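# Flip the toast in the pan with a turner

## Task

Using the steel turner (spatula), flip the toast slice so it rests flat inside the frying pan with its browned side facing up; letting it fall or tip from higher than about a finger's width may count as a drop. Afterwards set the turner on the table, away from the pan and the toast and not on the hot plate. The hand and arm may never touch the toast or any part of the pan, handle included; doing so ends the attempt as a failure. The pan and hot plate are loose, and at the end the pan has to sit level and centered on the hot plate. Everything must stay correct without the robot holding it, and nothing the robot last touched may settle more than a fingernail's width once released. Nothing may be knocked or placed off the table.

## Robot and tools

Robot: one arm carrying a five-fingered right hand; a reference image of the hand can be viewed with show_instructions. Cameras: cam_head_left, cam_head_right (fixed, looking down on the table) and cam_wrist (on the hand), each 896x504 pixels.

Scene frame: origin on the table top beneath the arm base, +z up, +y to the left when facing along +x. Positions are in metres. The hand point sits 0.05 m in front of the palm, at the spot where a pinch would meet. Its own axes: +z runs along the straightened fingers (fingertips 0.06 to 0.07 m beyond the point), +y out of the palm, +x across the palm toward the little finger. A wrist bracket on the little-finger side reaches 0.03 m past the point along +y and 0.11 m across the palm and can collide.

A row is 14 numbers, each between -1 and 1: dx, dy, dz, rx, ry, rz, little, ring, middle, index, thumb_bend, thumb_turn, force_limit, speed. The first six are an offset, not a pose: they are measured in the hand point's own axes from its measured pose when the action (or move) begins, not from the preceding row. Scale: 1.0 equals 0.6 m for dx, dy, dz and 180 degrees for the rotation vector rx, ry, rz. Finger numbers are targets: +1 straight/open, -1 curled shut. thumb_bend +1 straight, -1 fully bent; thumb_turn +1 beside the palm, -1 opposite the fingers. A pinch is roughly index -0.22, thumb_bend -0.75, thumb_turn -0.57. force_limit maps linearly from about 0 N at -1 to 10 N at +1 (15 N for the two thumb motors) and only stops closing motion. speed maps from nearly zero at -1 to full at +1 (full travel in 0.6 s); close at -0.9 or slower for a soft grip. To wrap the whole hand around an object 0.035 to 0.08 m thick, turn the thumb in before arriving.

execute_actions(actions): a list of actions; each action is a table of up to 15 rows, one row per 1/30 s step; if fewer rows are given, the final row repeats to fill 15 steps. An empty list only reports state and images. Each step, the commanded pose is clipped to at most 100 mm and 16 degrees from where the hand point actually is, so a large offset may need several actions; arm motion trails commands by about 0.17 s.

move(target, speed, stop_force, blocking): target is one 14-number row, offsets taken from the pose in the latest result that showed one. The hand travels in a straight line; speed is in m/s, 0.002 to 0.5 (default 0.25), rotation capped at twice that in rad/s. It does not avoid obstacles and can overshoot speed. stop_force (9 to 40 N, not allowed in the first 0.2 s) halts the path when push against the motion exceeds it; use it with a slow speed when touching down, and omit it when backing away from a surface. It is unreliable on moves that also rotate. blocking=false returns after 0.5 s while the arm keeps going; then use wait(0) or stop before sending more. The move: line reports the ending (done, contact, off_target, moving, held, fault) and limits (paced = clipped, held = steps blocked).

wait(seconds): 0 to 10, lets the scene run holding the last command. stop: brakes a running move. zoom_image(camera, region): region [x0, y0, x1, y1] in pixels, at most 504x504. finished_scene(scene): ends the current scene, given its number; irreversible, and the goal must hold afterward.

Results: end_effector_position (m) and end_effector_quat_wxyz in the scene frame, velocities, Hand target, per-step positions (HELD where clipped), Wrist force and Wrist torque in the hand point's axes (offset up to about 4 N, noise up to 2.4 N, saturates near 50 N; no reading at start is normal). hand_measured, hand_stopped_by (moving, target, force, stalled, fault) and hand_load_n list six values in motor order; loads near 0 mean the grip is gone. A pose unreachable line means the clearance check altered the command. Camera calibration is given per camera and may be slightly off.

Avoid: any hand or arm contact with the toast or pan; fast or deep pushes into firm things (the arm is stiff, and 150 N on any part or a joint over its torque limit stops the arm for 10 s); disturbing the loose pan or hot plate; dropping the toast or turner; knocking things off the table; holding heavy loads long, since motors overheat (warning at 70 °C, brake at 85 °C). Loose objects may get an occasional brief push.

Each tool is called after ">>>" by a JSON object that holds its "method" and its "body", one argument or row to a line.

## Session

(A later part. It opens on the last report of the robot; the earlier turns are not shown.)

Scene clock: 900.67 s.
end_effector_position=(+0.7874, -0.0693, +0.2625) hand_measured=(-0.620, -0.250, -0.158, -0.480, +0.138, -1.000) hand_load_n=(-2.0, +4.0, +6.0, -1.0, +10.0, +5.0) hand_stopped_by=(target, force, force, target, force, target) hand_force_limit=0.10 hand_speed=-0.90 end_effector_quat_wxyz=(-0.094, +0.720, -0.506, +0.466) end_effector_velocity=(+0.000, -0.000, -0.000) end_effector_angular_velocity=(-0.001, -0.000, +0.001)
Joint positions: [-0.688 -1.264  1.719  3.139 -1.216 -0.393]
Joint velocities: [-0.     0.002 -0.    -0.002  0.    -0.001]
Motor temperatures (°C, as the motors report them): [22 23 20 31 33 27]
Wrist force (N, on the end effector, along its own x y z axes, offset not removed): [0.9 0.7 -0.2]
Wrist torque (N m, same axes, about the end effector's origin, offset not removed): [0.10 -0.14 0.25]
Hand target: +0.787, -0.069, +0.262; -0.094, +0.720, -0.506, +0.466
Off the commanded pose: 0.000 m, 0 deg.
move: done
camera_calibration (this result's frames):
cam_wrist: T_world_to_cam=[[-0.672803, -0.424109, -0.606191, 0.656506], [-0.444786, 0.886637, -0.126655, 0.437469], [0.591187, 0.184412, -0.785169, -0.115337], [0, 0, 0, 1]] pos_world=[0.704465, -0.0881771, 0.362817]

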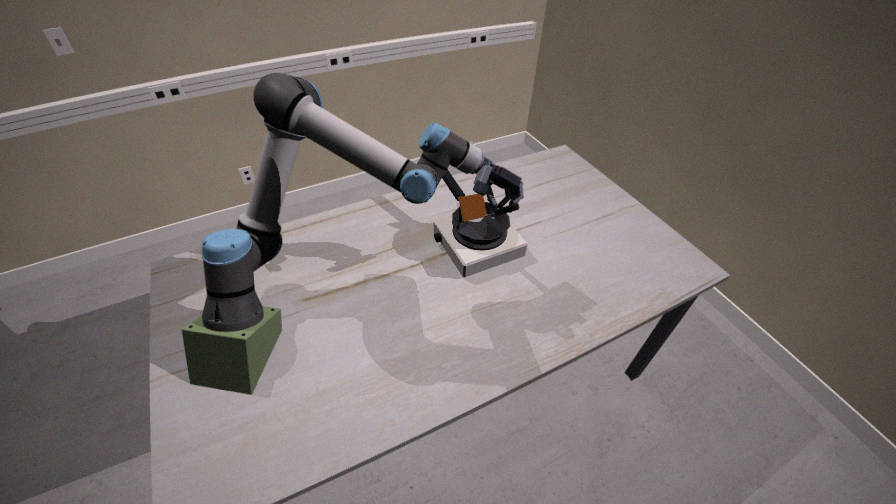

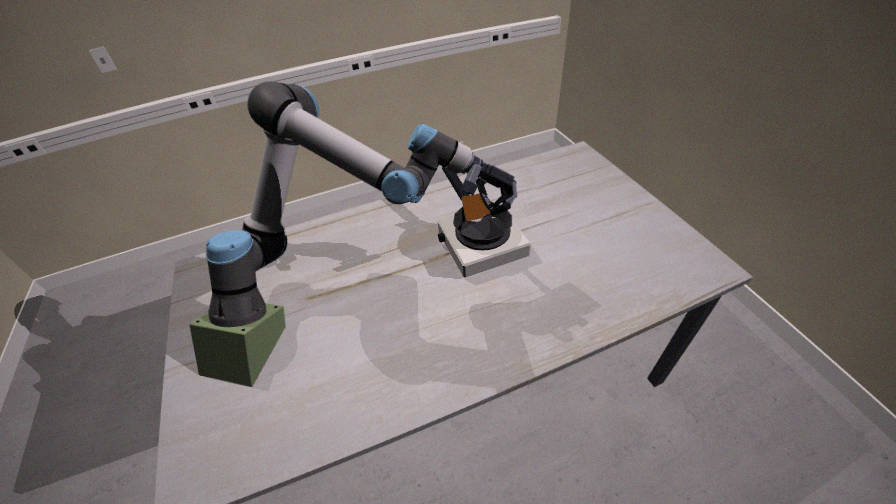

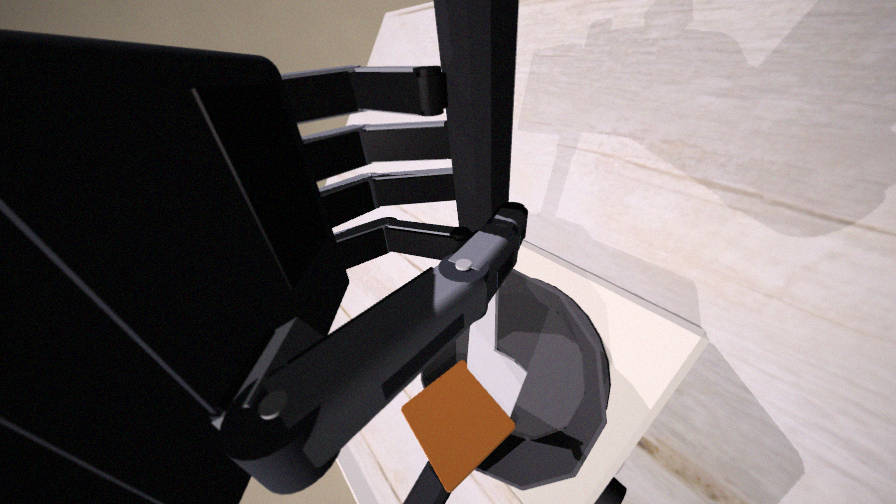

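>>> {"method": "execute_actions", "body": {
  "actions": []
}}

Scene clock: 907.73 s.
end_effector_position=(+0.7874, -0.0694, +0.2624) hand_measured=(-0.620, -0.250, -0.158, -0.480, +0.138, -1.000) hand_load_n=(-2.0, +4.0, +6.0, -1.0, +10.0, +5.0) hand_stopped_by=(target, force, force, target, force, target) hand_force_limit=0.10 hand_speed=-0.90 end_effector_quat_wxyz=(-0.094, +0.720, -0.506, +0.466) end_effector_velocity=(-0.000, -0.001, -0.000) end_effector_angular_velocity=(+0.001, -0.000, -0.002)
Joint positions: [-0.688 -1.264  1.719  3.139 -1.216 -0.393]
Joint velocities: [-0.001  0.     0.     0.    -0.     0.001]
Motor temperatures (°C, as the motors report them): [22 23 20 31 33 27]
Wrist force (N, on the end effector, along its own x y z axes, offset not removed): [0.6 2.0 -0.4]
Wrist torque (N m, same axes, about the end effector's origin, offset not removed): [0.23 -0.05 0.34]
Hand target: +0.787, -0.069, +0.262; -0.094, +0.720, -0.506, +0.466
Off the commanded pose: 0.000 m, 0 deg.
camera_calibration (this result's frames):
cam_wrist: T_world_to_cam=[[-0.6728, -0.424109, -0.606194, 0.656414], [-0.444787, 0.886636, -0.126656, 0.437529], [0.591189, 0.184413, -0.785167, -0.115389], [0, 0, 0, 1]] pos_world=[0.704459, -0.0882585, 0.36273]

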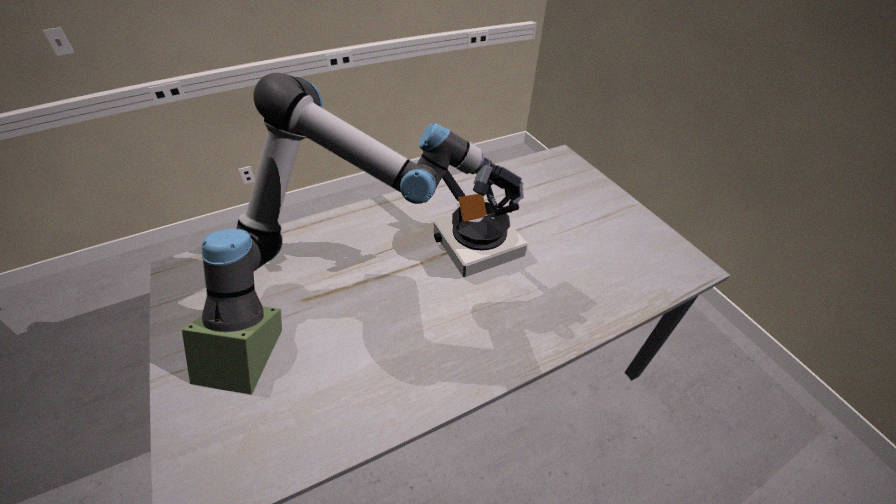

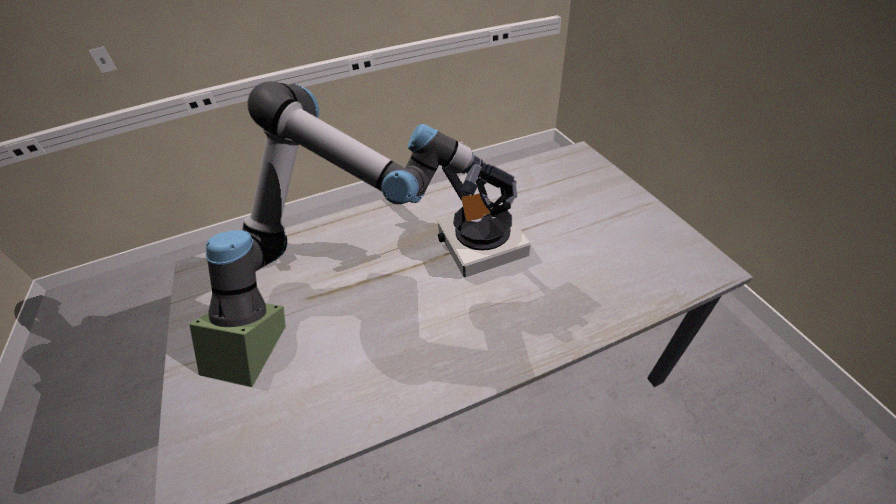

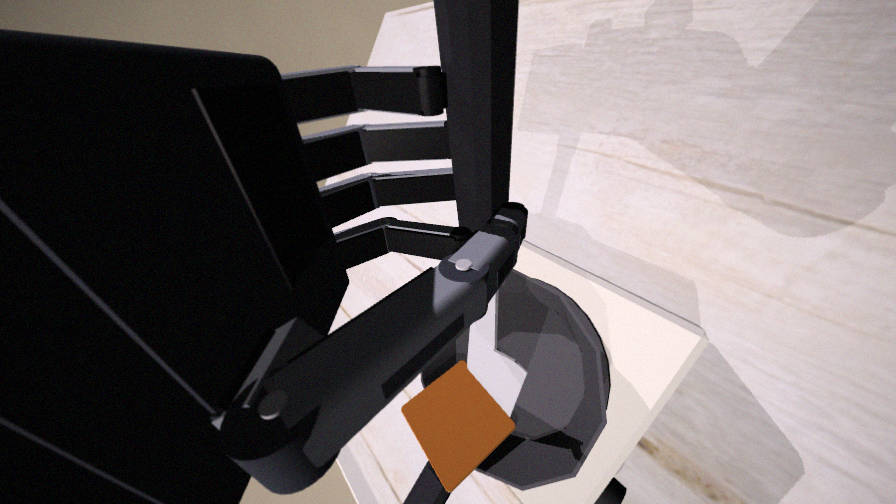

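>>> {"method": "zoom_image", "body": {
  "camera": "cam_wrist",
  "region": [380, 280, 640, 504]
}}

>>> {"method": "zoom_image", "body": {
  "camera": "cam_head_left",
  "region": [430, 165, 535, 260]
}}

>>> {"method": "zoom_image", "body": {
  "camera": "cam_head_right",
  "region": [430, 165, 535, 260]
}}

Region (380, 280, 640, 504) of cam_wrist's 896x504 image, scaled by 1.938, with more detail than that image has; it fills the top 434 rows of this view, and the rest is white.

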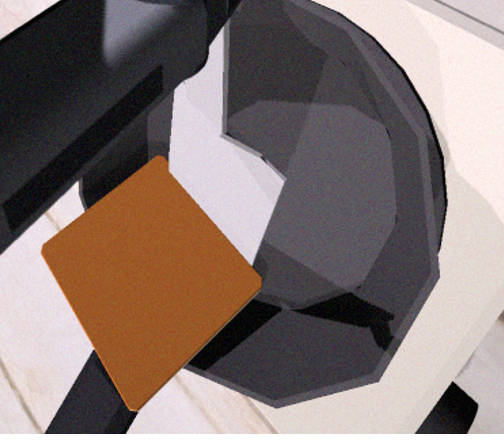

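Region (430, 165, 535, 260) of cam_head_left's 896x504 image, scaled by 4.800, with more detail than that image has; it fills the top 456 rows of this view, and the rest is white.

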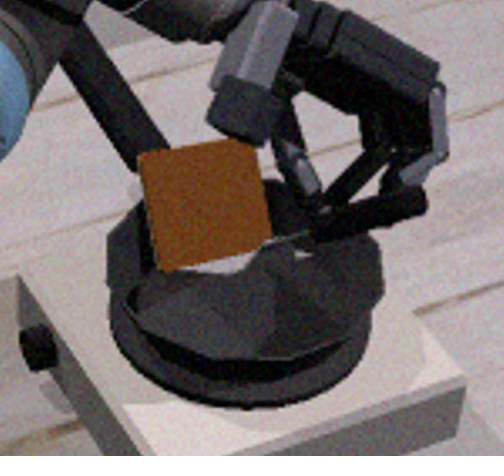

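Region (430, 165, 535, 260) of cam_head_right's 896x504 image, scaled by 4.800, with more detail than that image has; it fills the top 456 rows of this view, and the rest is white.

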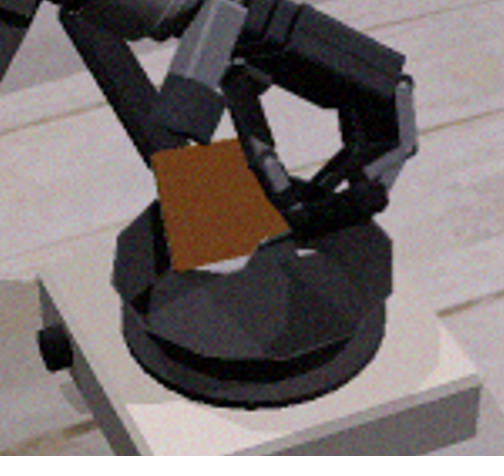

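>>> {"method": "move", "body": {
  "target": [-0.000385, 0.009525, 0.00732, 0, 0, 0, -0.62, -0.45, -0.30, -0.48, 0.0, -1, 0.1, -0.9],
  "speed": 0.006
}}

Scene clock: 949.37 s.
end_effector_position=(+0.7871, -0.0733, +0.2565) hand_measured=(-0.620, -0.250, -0.158, -0.480, +0.138, -1.000) hand_load_n=(-2.0, +4.0, +6.0, -1.0, +10.0, +5.0) hand_stopped_by=(target, force, force, target, force, target) hand_force_limit=0.10 hand_speed=-0.90 end_effector_quat_wxyz=(-0.094, +0.720, -0.506, +0.466) end_effector_velocity=(+0.000, -0.000, -0.000) end_effector_angular_velocity=(-0.002, -0.000, +0.001)
Joint positions: [-0.689 -1.253  1.723  3.124 -1.216 -0.393]
Joint velocities: [ 0.     0.001  0.    -0.002 -0.001 -0.002]
Motor temperatures (°C, as the motors report them): [22 23 20 31 33 27]
Wrist force (N, on the end effector, along its own x y z axes, offset not removed): [0.5 1.9 -1.1]
Wrist torque (N m, same axes, about the end effector's origin, offset not removed): [0.34 -0.07 0.37]
Hand target: +0.787, -0.073, +0.256; -0.094, +0.720, -0.506, +0.466
Off the commanded pose: 0.000 m, 0 deg.
move: done
camera_calibration (this result's frames):
cam_wrist: T_world_to_cam=[[-0.672804, -0.424109, -0.606191, 0.650951], [-0.444786, 0.886636, -0.126654, 0.440132], [0.591186, 0.184412, -0.78517, -0.119151], [0, 0, 0, 1]] pos_world=[0.704167, -0.0921905, 0.356791]

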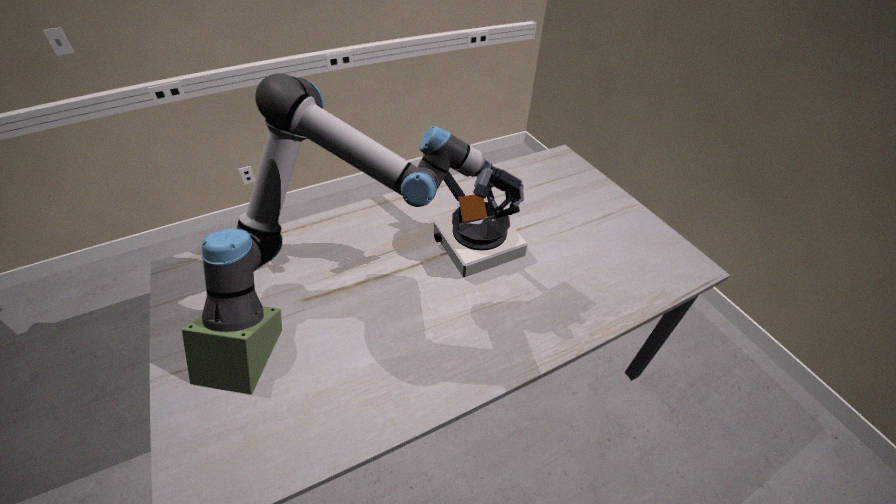

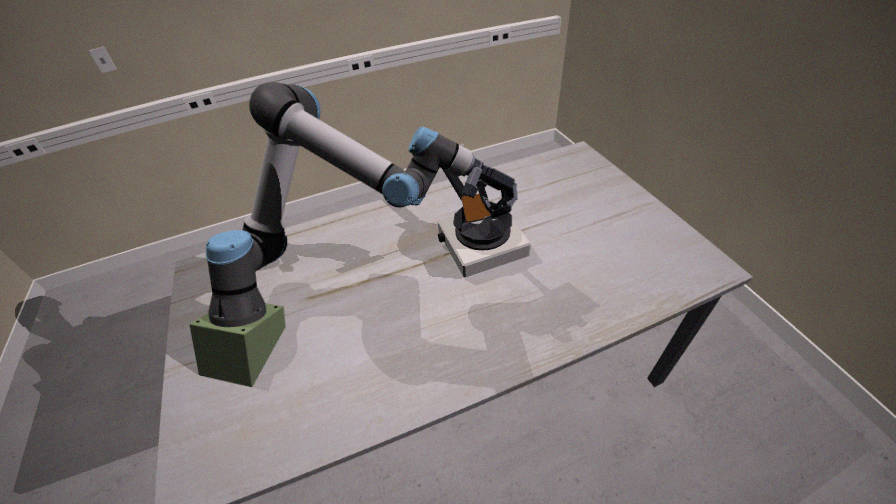

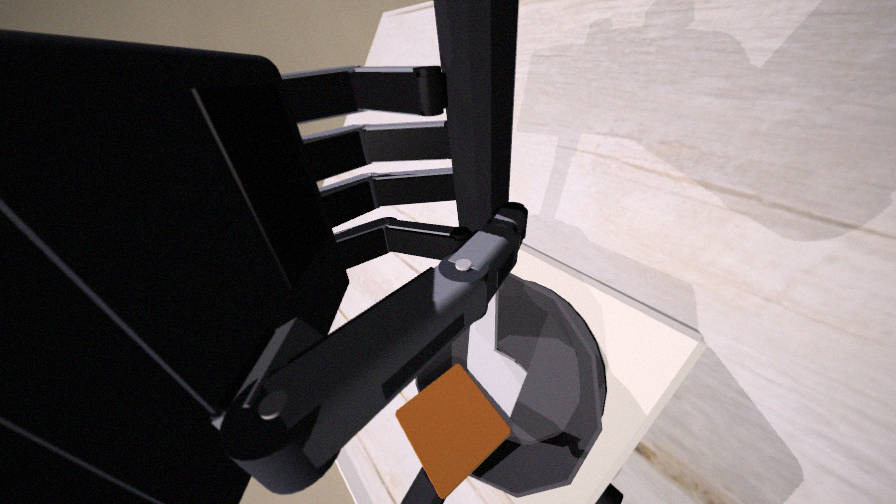

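>>> {"method": "zoom_image", "body": {
  "camera": "cam_wrist",
  "region": [380, 280, 640, 504]
}}

>>> {"method": "zoom_image", "body": {
  "camera": "cam_head_left",
  "region": [430, 165, 535, 260]
}}

Region (380, 280, 640, 504) of cam_wrist's 896x504 image, scaled by 1.938, with more detail than that image has; it fills the top 434 rows of this view, and the rest is white.

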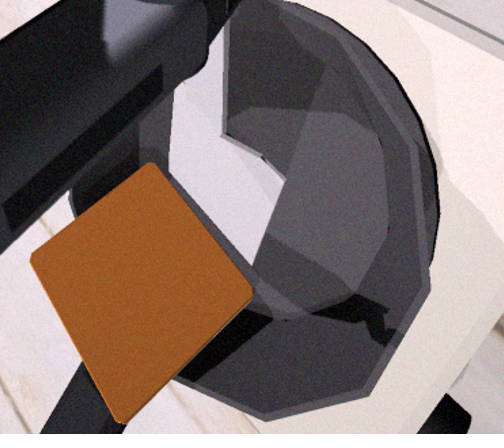

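Region (430, 165, 535, 260) of cam_head_left's 896x504 image, scaled by 4.800, with more detail than that image has; it fills the top 456 rows of this view, and the rest is white.

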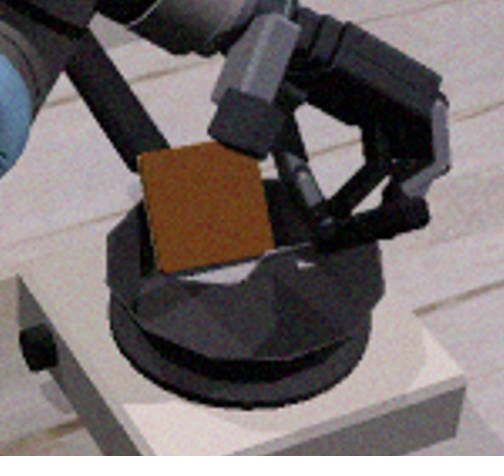

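>>> {"method": "move", "body": {
  "target": [0.01688, 0.0858, 0.06288, 0.01056, -0.05351, 0.07017, -0.62, -0.45, -0.30, -0.48, 0.0, -1, 0.1, -0.9],
  "speed": 0.06
}}

Scene clock: 1072.00 s.
end_effector_position=(+0.7836, -0.1184, +0.2105) hand_measured=(-0.620, -0.250, -0.158, -0.480, +0.138, -1.000) hand_load_n=(-2.0, +4.0, +6.0, -1.0, +10.0, +5.0) hand_stopped_by=(target, force, force, target, force, target) hand_force_limit=0.10 hand_speed=-0.90 end_effector_quat_wxyz=(-0.199, +0.695, -0.564, +0.399) end_effector_velocity=(+0.000, -0.001, -0.001) end_effector_angular_velocity=(+0.007, -0.001, +0.001)
Joint positions: [-0.802 -1.108  1.71   3.044 -0.946 -0.243]
Joint velocities: [-0.003  0.005 -0.001 -0.004  0.008  0.004]
Motor temperatures (°C, as the motors report them): [22 23 20 31 33 27]
Wrist force (N, on the end effector, along its own x y z axes, offset not removed): [2.1 3.9 0.1]
Wrist torque (N m, same axes, about the end effector's origin, offset not removed): [0.56 -0.16 0.50]
Hand target: +0.784, -0.119, +0.210; -0.199, +0.695, -0.564, +0.399
Off the commanded pose: 0.000 m, 0 deg.
move: done
camera_calibration (this result's frames):
cam_wrist: T_world_to_cam=[[-0.658238, -0.240126, -0.713486, 0.634585], [-0.445006, 0.888559, 0.1115, 0.423034], [0.6072, 0.390899, -0.691741, -0.152704], [0, 0, 0, 1]] pos_world=[0.698682, -0.163818, 0.299967]

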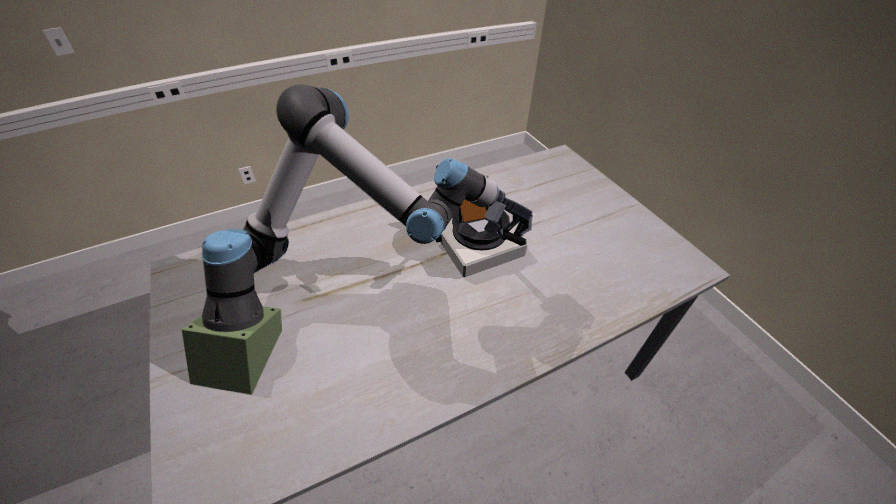

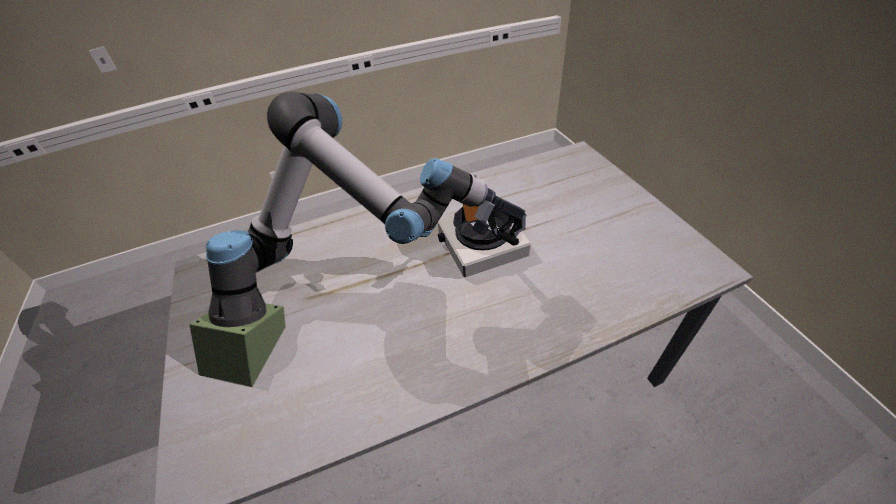

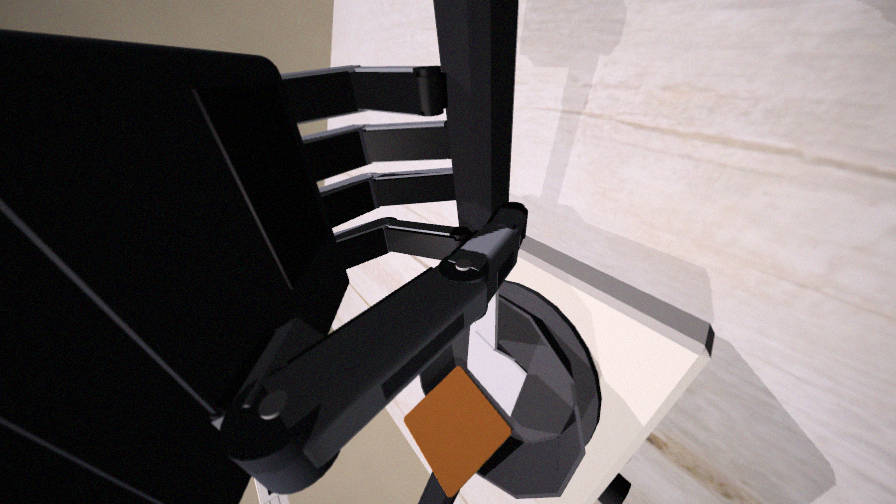

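>>> {"method": "zoom_image", "body": {
  "camera": "cam_wrist",
  "region": [380, 280, 640, 504]
}}

>>> {"method": "zoom_image", "body": {
  "camera": "cam_head_left",
  "region": [430, 175, 545, 270]
}}

Region (380, 280, 640, 504) of cam_wrist's 896x504 image, scaled by 1.938, with more detail than that image has; it fills the top 434 rows of this view, and the rest is white.

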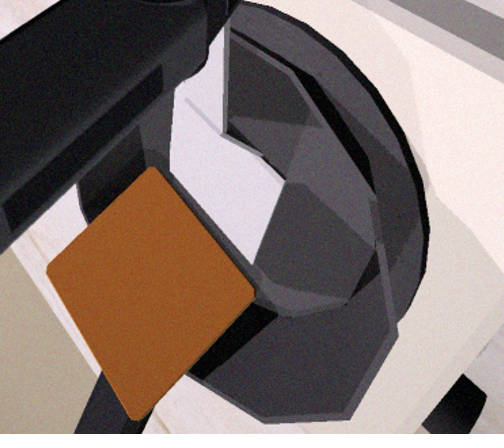

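Region (430, 175, 545, 270) of cam_head_left's 896x504 image, scaled by 4.383, with more detail than that image has; it fills the top 416 rows of this view, and the rest is white.

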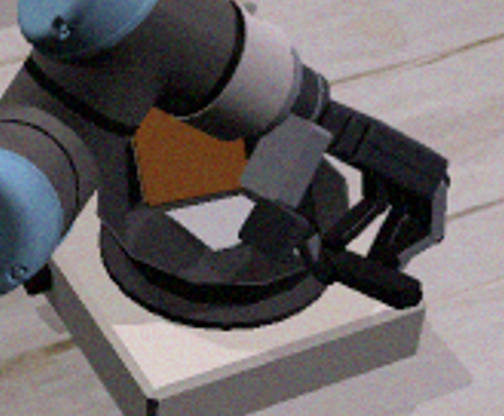

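>>> {"method": "move", "body": {
  "target": [-0.01112, 0.00447, 0.00508, 0, 0, 0, -0.62, -0.45, -0.30, -0.48, 0.0, -1, 0.1, -0.9],
  "speed": 0.008
}}

Scene clock: 1085.63 s.
end_effector_position=(+0.7840, -0.1135, +0.2046) hand_measured=(-0.620, -0.250, -0.158, -0.480, +0.138, -1.000) hand_load_n=(-2.0, +4.0, +6.0, -1.0, +10.0, +5.0) hand_stopped_by=(target, force, force, target, force, target) hand_force_limit=0.10 hand_speed=-0.90 end_effector_quat_wxyz=(-0.199, +0.695, -0.564, +0.399) end_effector_velocity=(+0.000, +0.001, -0.001) end_effector_angular_velocity=(+0.000, -0.001, +0.000)
Joint positions: [-0.791 -1.105  1.716  3.031 -0.956 -0.236]
Joint velocities: [ 0.001  0.001  0.001 -0.003 -0.001  0.001]
Motor temperatures (°C, as the motors report them): [22 23 20 31 33 27]
Wrist force (N, on the end effector, along its own x y z axes, offset not removed): [1.3 3.2 0.5]
Wrist torque (N m, same axes, about the end effector's origin, offset not removed): [0.52 -0.11 0.38]
Hand target: +0.784, -0.113, +0.204; -0.199, +0.695, -0.564, +0.399
Off the commanded pose: 0.000 m, 0 deg.
move: done
camera_calibration (this result's frames):
cam_wrist: T_world_to_cam=[[-0.658235, -0.240113, -0.713493, 0.631817], [-0.44501, 0.888555, 0.111519, 0.4195], [0.607201, 0.390917, -0.691731, -0.158953], [0, 0, 0, 1]] pos_world=[0.699082, -0.158904, 0.294062]

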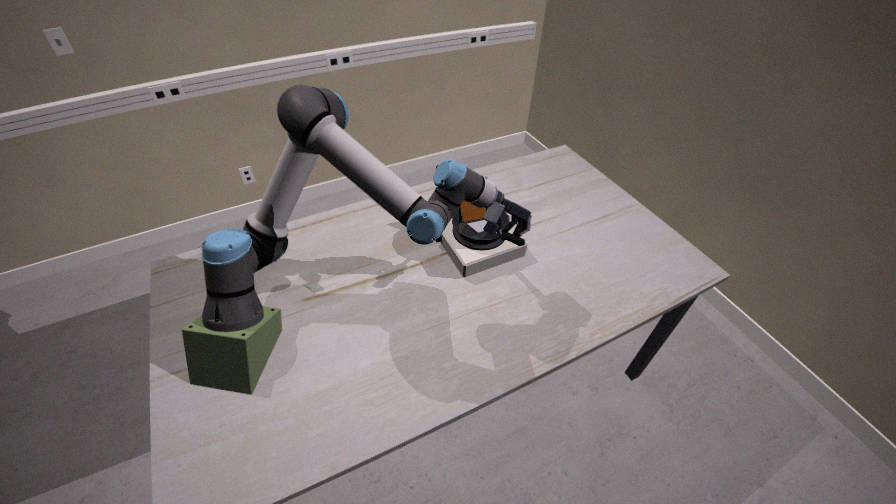

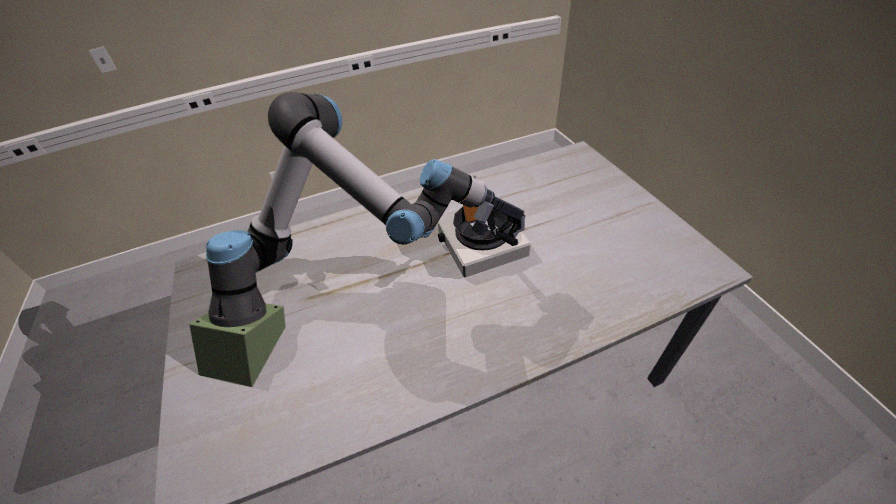

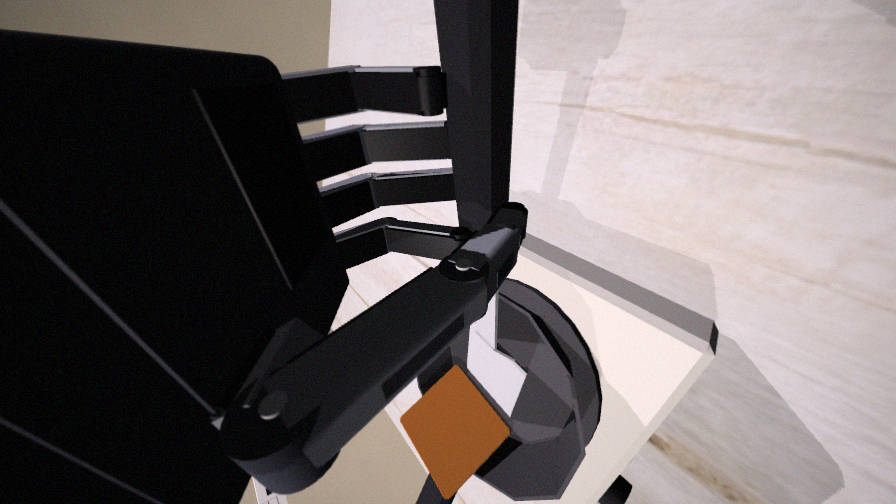

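>>> {"method": "move", "body": {
  "target": [-0.00578, 0.00075, 0.00145, 0, 0, 0, -0.62, -0.45, -0.30, -0.48, 0.0, -1, 0.1, -0.9],
  "speed": 0.005
}}

Scene clock: 1088.67 s.
end_effector_position=(+0.7843, -0.1106, +0.2026) hand_measured=(-0.620, -0.250, -0.158, -0.480, +0.138, -1.000) hand_load_n=(-1.0, +4.0, +6.0, -1.5, +10.0, +5.0) hand_stopped_by=(target, force, force, target, force, target) hand_force_limit=0.10 hand_speed=-0.90 end_effector_quat_wxyz=(-0.199, +0.695, -0.564, +0.399) end_effector_velocity=(+0.000, +0.000, +0.001) end_effector_angular_velocity=(-0.003, -0.002, +0.001)
Joint positions: [-0.785 -1.105  1.719  3.027 -0.961 -0.233]
Joint velocities: [ 0.    -0.001 -0.    -0.002 -0.001 -0.001]
Motor temperatures (°C, as the motors report them): [22 23 20 31 33 27]
Wrist force (N, on the end effector, along its own x y z axes, offset not removed): [0.5 1.0 -0.3]
Wrist torque (N m, same axes, about the end effector's origin, offset not removed): [0.22 -0.01 0.25]
Hand target: +0.784, -0.111, +0.203; -0.199, +0.695, -0.564, +0.399
Off the commanded pose: 0.000 m, 0 deg.
move: done
camera_calibration (this result's frames):
cam_wrist: T_world_to_cam=[[-0.658235, -0.240109, -0.713494, 0.63128], [-0.44501, 0.888554, 0.111524, 0.417221], [0.6072, 0.390921, -0.691728, -0.161599], [0, 0, 0, 1]] pos_world=[0.699321, -0.155975, 0.292102]

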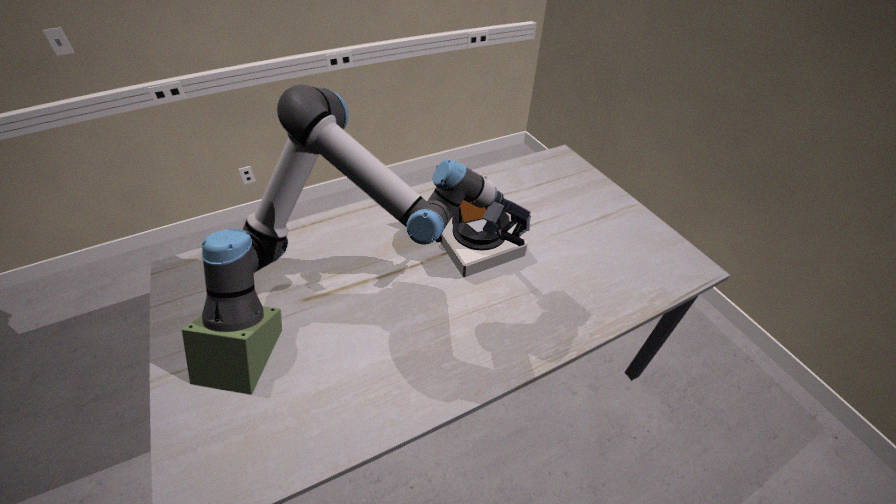

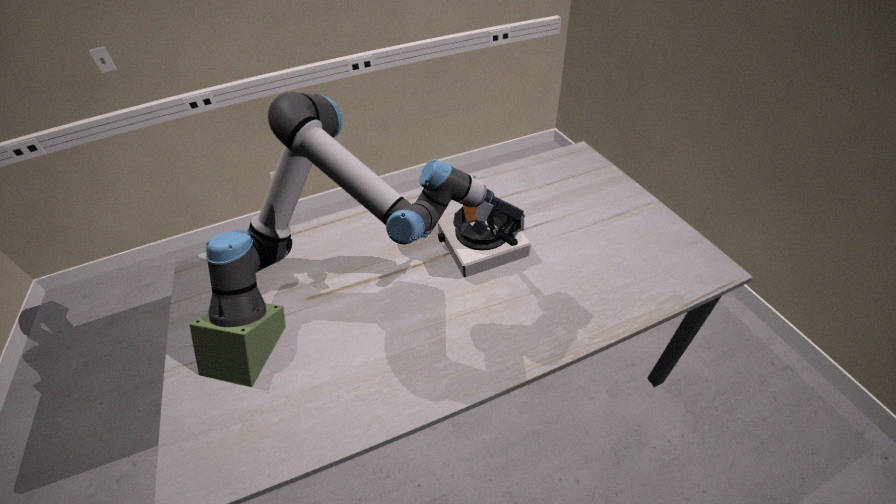

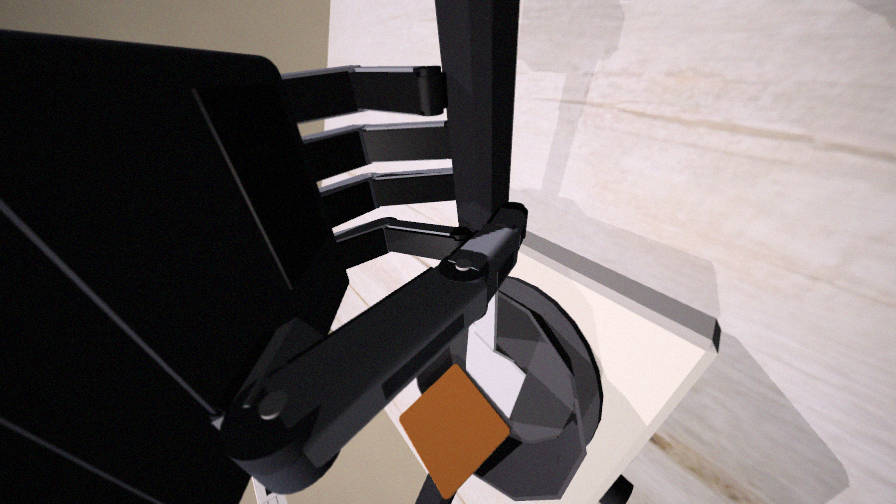

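>>> {"method": "move", "body": {
  "target": [-0.0156, -0.00556, -0.0019, 0, 0, 0, -0.62, -0.45, -0.30, -0.48, 0.0, -1, 0.1, -0.9],
  "speed": 0.008
}}

>>> {"method": "zoom_image", "body": {
  "camera": "cam_wrist",
  "region": [380, 280, 640, 504]
}}

Scene clock: 1092.60 s.
end_effector_position=(+0.7851, -0.1007, +0.2026) hand_measured=(-0.620, -0.250, -0.158, -0.480, +0.138, -1.000) hand_load_n=(-1.0, +4.0, +6.0, -1.5, +10.0, +5.0) hand_stopped_by=(target, force, force, target, force, target) hand_force_limit=0.10 hand_speed=-0.90 end_effector_quat_wxyz=(-0.199, +0.695, -0.564, +0.399) end_effector_velocity=(+0.000, +0.001, +0.000) end_effector_angular_velocity=(+0.001, -0.000, -0.000)
Joint positions: [-0.772 -1.116  1.725  3.028 -0.972 -0.225]
Joint velocities: [ 0.002 -0.001  0.     0.    -0.002  0.002]
Motor temperatures (°C, as the motors report them): [22 23 20 31 33 27]
Wrist force (N, on the end effector, along its own x y z axes, offset not removed): [1.5 1.7 0.7]
Wrist torque (N m, same axes, about the end effector's origin, offset not removed): [0.20 -0.15 0.28]
Hand target: +0.785, -0.101, +0.203; -0.199, +0.695, -0.564, +0.399
Off the commanded pose: 0.000 m, 0 deg.
move: done
camera_calibration (this result's frames):
cam_wrist: T_world_to_cam=[[-0.65823, -0.240104, -0.713501, 0.634163], [-0.445015, 0.888551, 0.111532, 0.408802], [0.607203, 0.390932, -0.69172, -0.165913], [0, 0, 0, 1]] pos_world=[0.700091, -0.146115, 0.292117]

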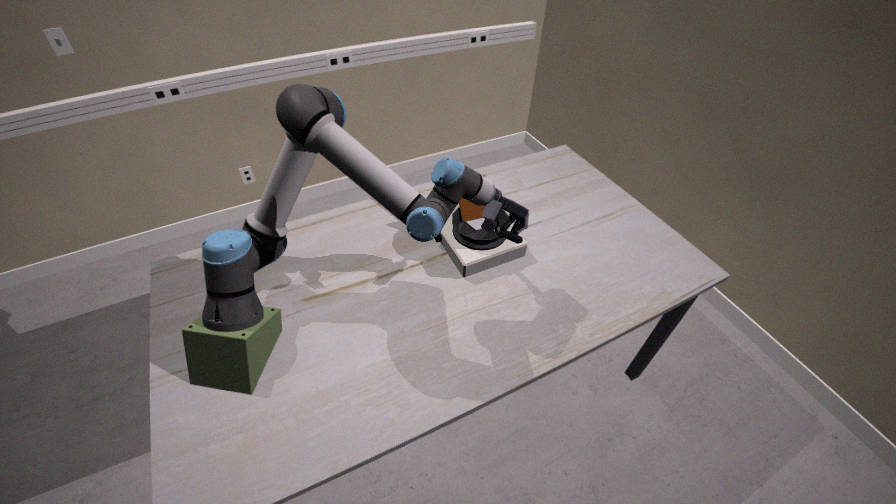

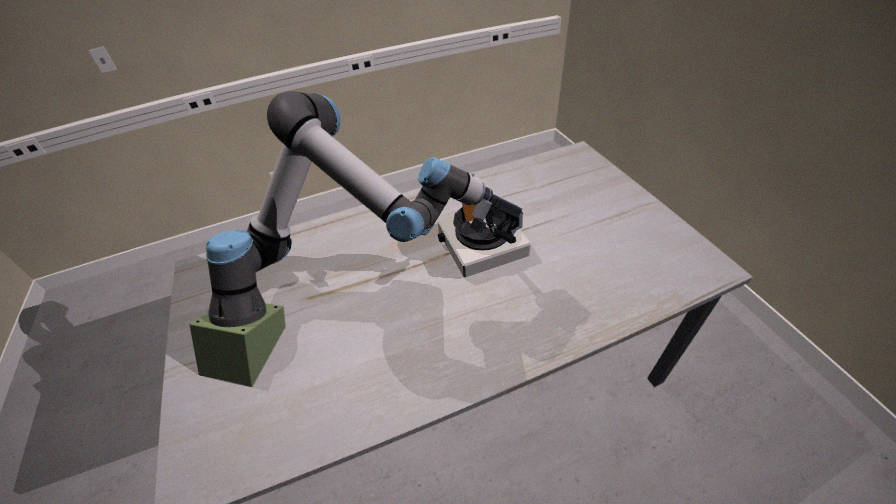

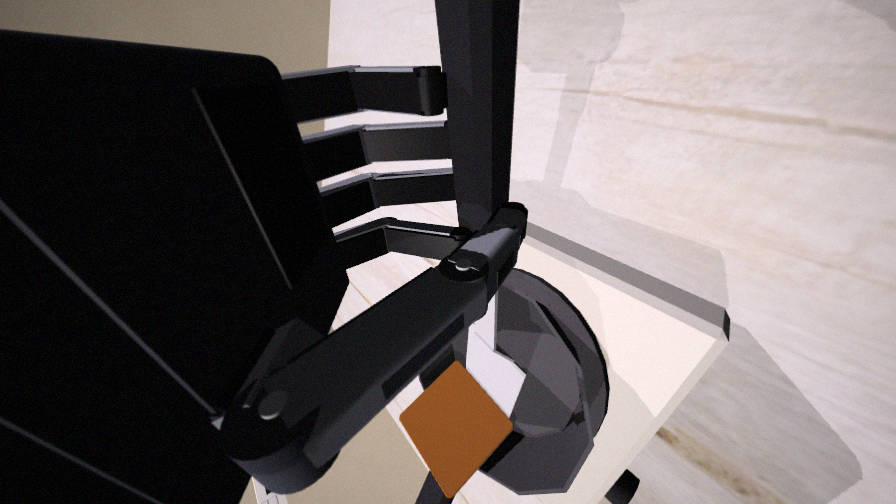

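Region (380, 280, 640, 504) of cam_wrist's 896x504 image, scaled by 1.938, with more detail than that image has; it fills the top 434 rows of this view, and the rest is white.

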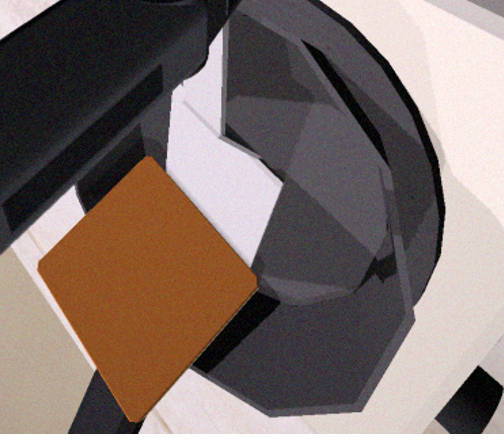

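>>> {"method": "move", "body": {
  "target": [-0.00936, -0.00334, -0.00114, 0, 0, 0, -0.62, -0.45, -0.30, -0.48, 0.0, -1, 0.1, -0.9],
  "speed": 0.006
}}

>>> {"method": "zoom_image", "body": {
  "camera": "cam_wrist",
  "region": [380, 280, 640, 504]
}}

Scene clock: 1098.27 s.
end_effector_position=(+0.7855, -0.0948, +0.2026) hand_measured=(-0.620, -0.250, -0.158, -0.480, +0.138, -1.000) hand_load_n=(-1.0, +4.0, +6.0, -1.5, +10.0, +5.0) hand_stopped_by=(target, force, force, target, force, target) hand_force_limit=0.10 hand_speed=-0.90 end_effector_quat_wxyz=(-0.199, +0.695, -0.564, +0.399) end_effector_velocity=(+0.000, +0.001, +0.000) end_effector_angular_velocity=(-0.000, -0.001, +0.000)
Joint positions: [-0.764 -1.123  1.728  3.029 -0.98  -0.221]
Joint velocities: [ 0.001 -0.001 -0.     0.    -0.001  0.001]
Motor temperatures (°C, as the motors report them): [22 23 20 31 33 27]
Wrist force (N, on the end effector, along its own x y z axes, offset not removed): [2.7 3.0 1.2]
Wrist torque (N m, same axes, about the end effector's origin, offset not removed): [0.54 -0.33 0.61]
Hand target: +0.786, -0.095, +0.203; -0.199, +0.695, -0.564, +0.399
Off the commanded pose: 0.000 m, 0 deg.
move: done
camera_calibration (this result's frames):
cam_wrist: T_world_to_cam=[[-0.658226, -0.2401, -0.713506, 0.635891], [-0.445019, 0.888548, 0.111537, 0.403765], [0.607204, 0.39094, -0.691715, -0.168493], [0, 0, 0, 1]] pos_world=[0.700553, -0.140216, 0.292128]

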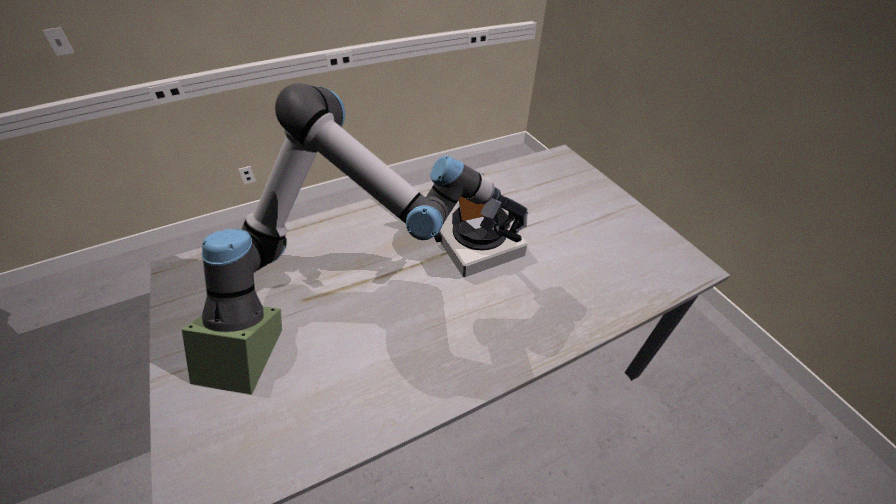

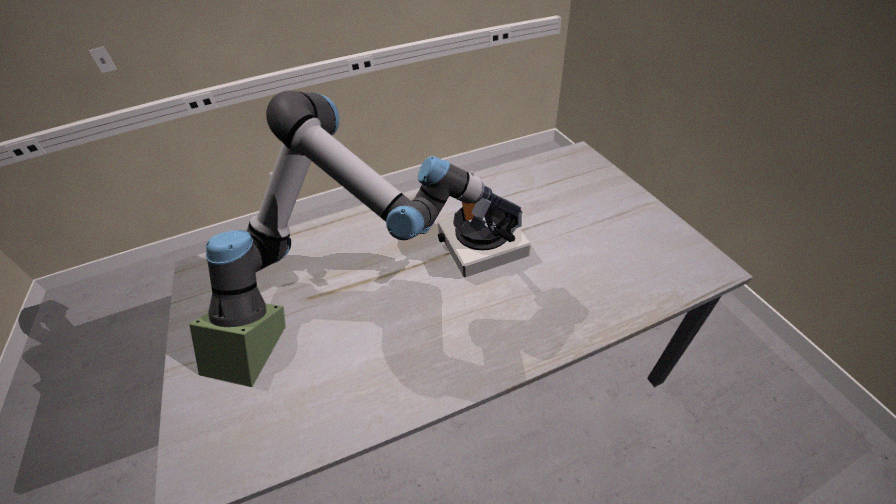

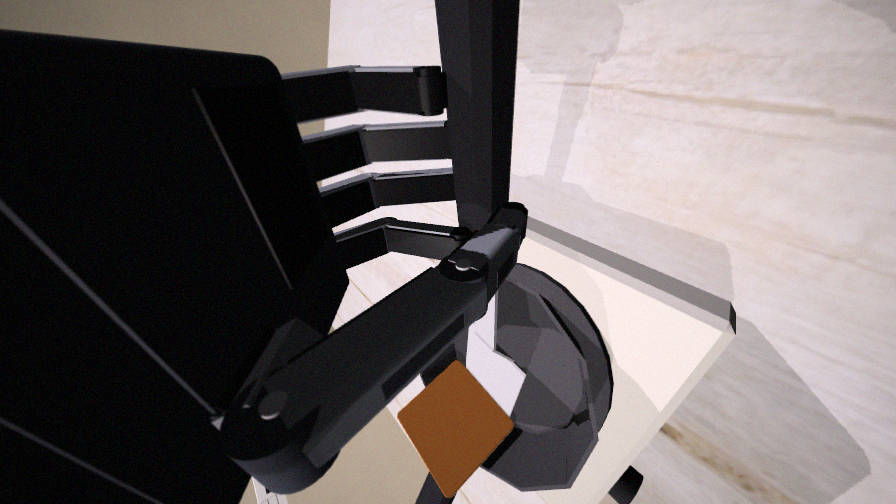

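Region (380, 280, 640, 504) of cam_wrist's 896x504 image, scaled by 1.938, with more detail than that image has; it fills the top 434 rows of this view, and the rest is white.

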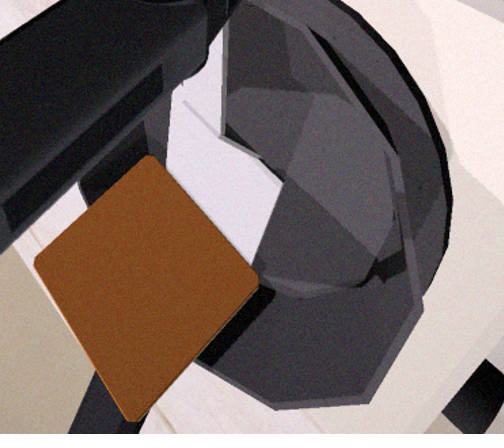

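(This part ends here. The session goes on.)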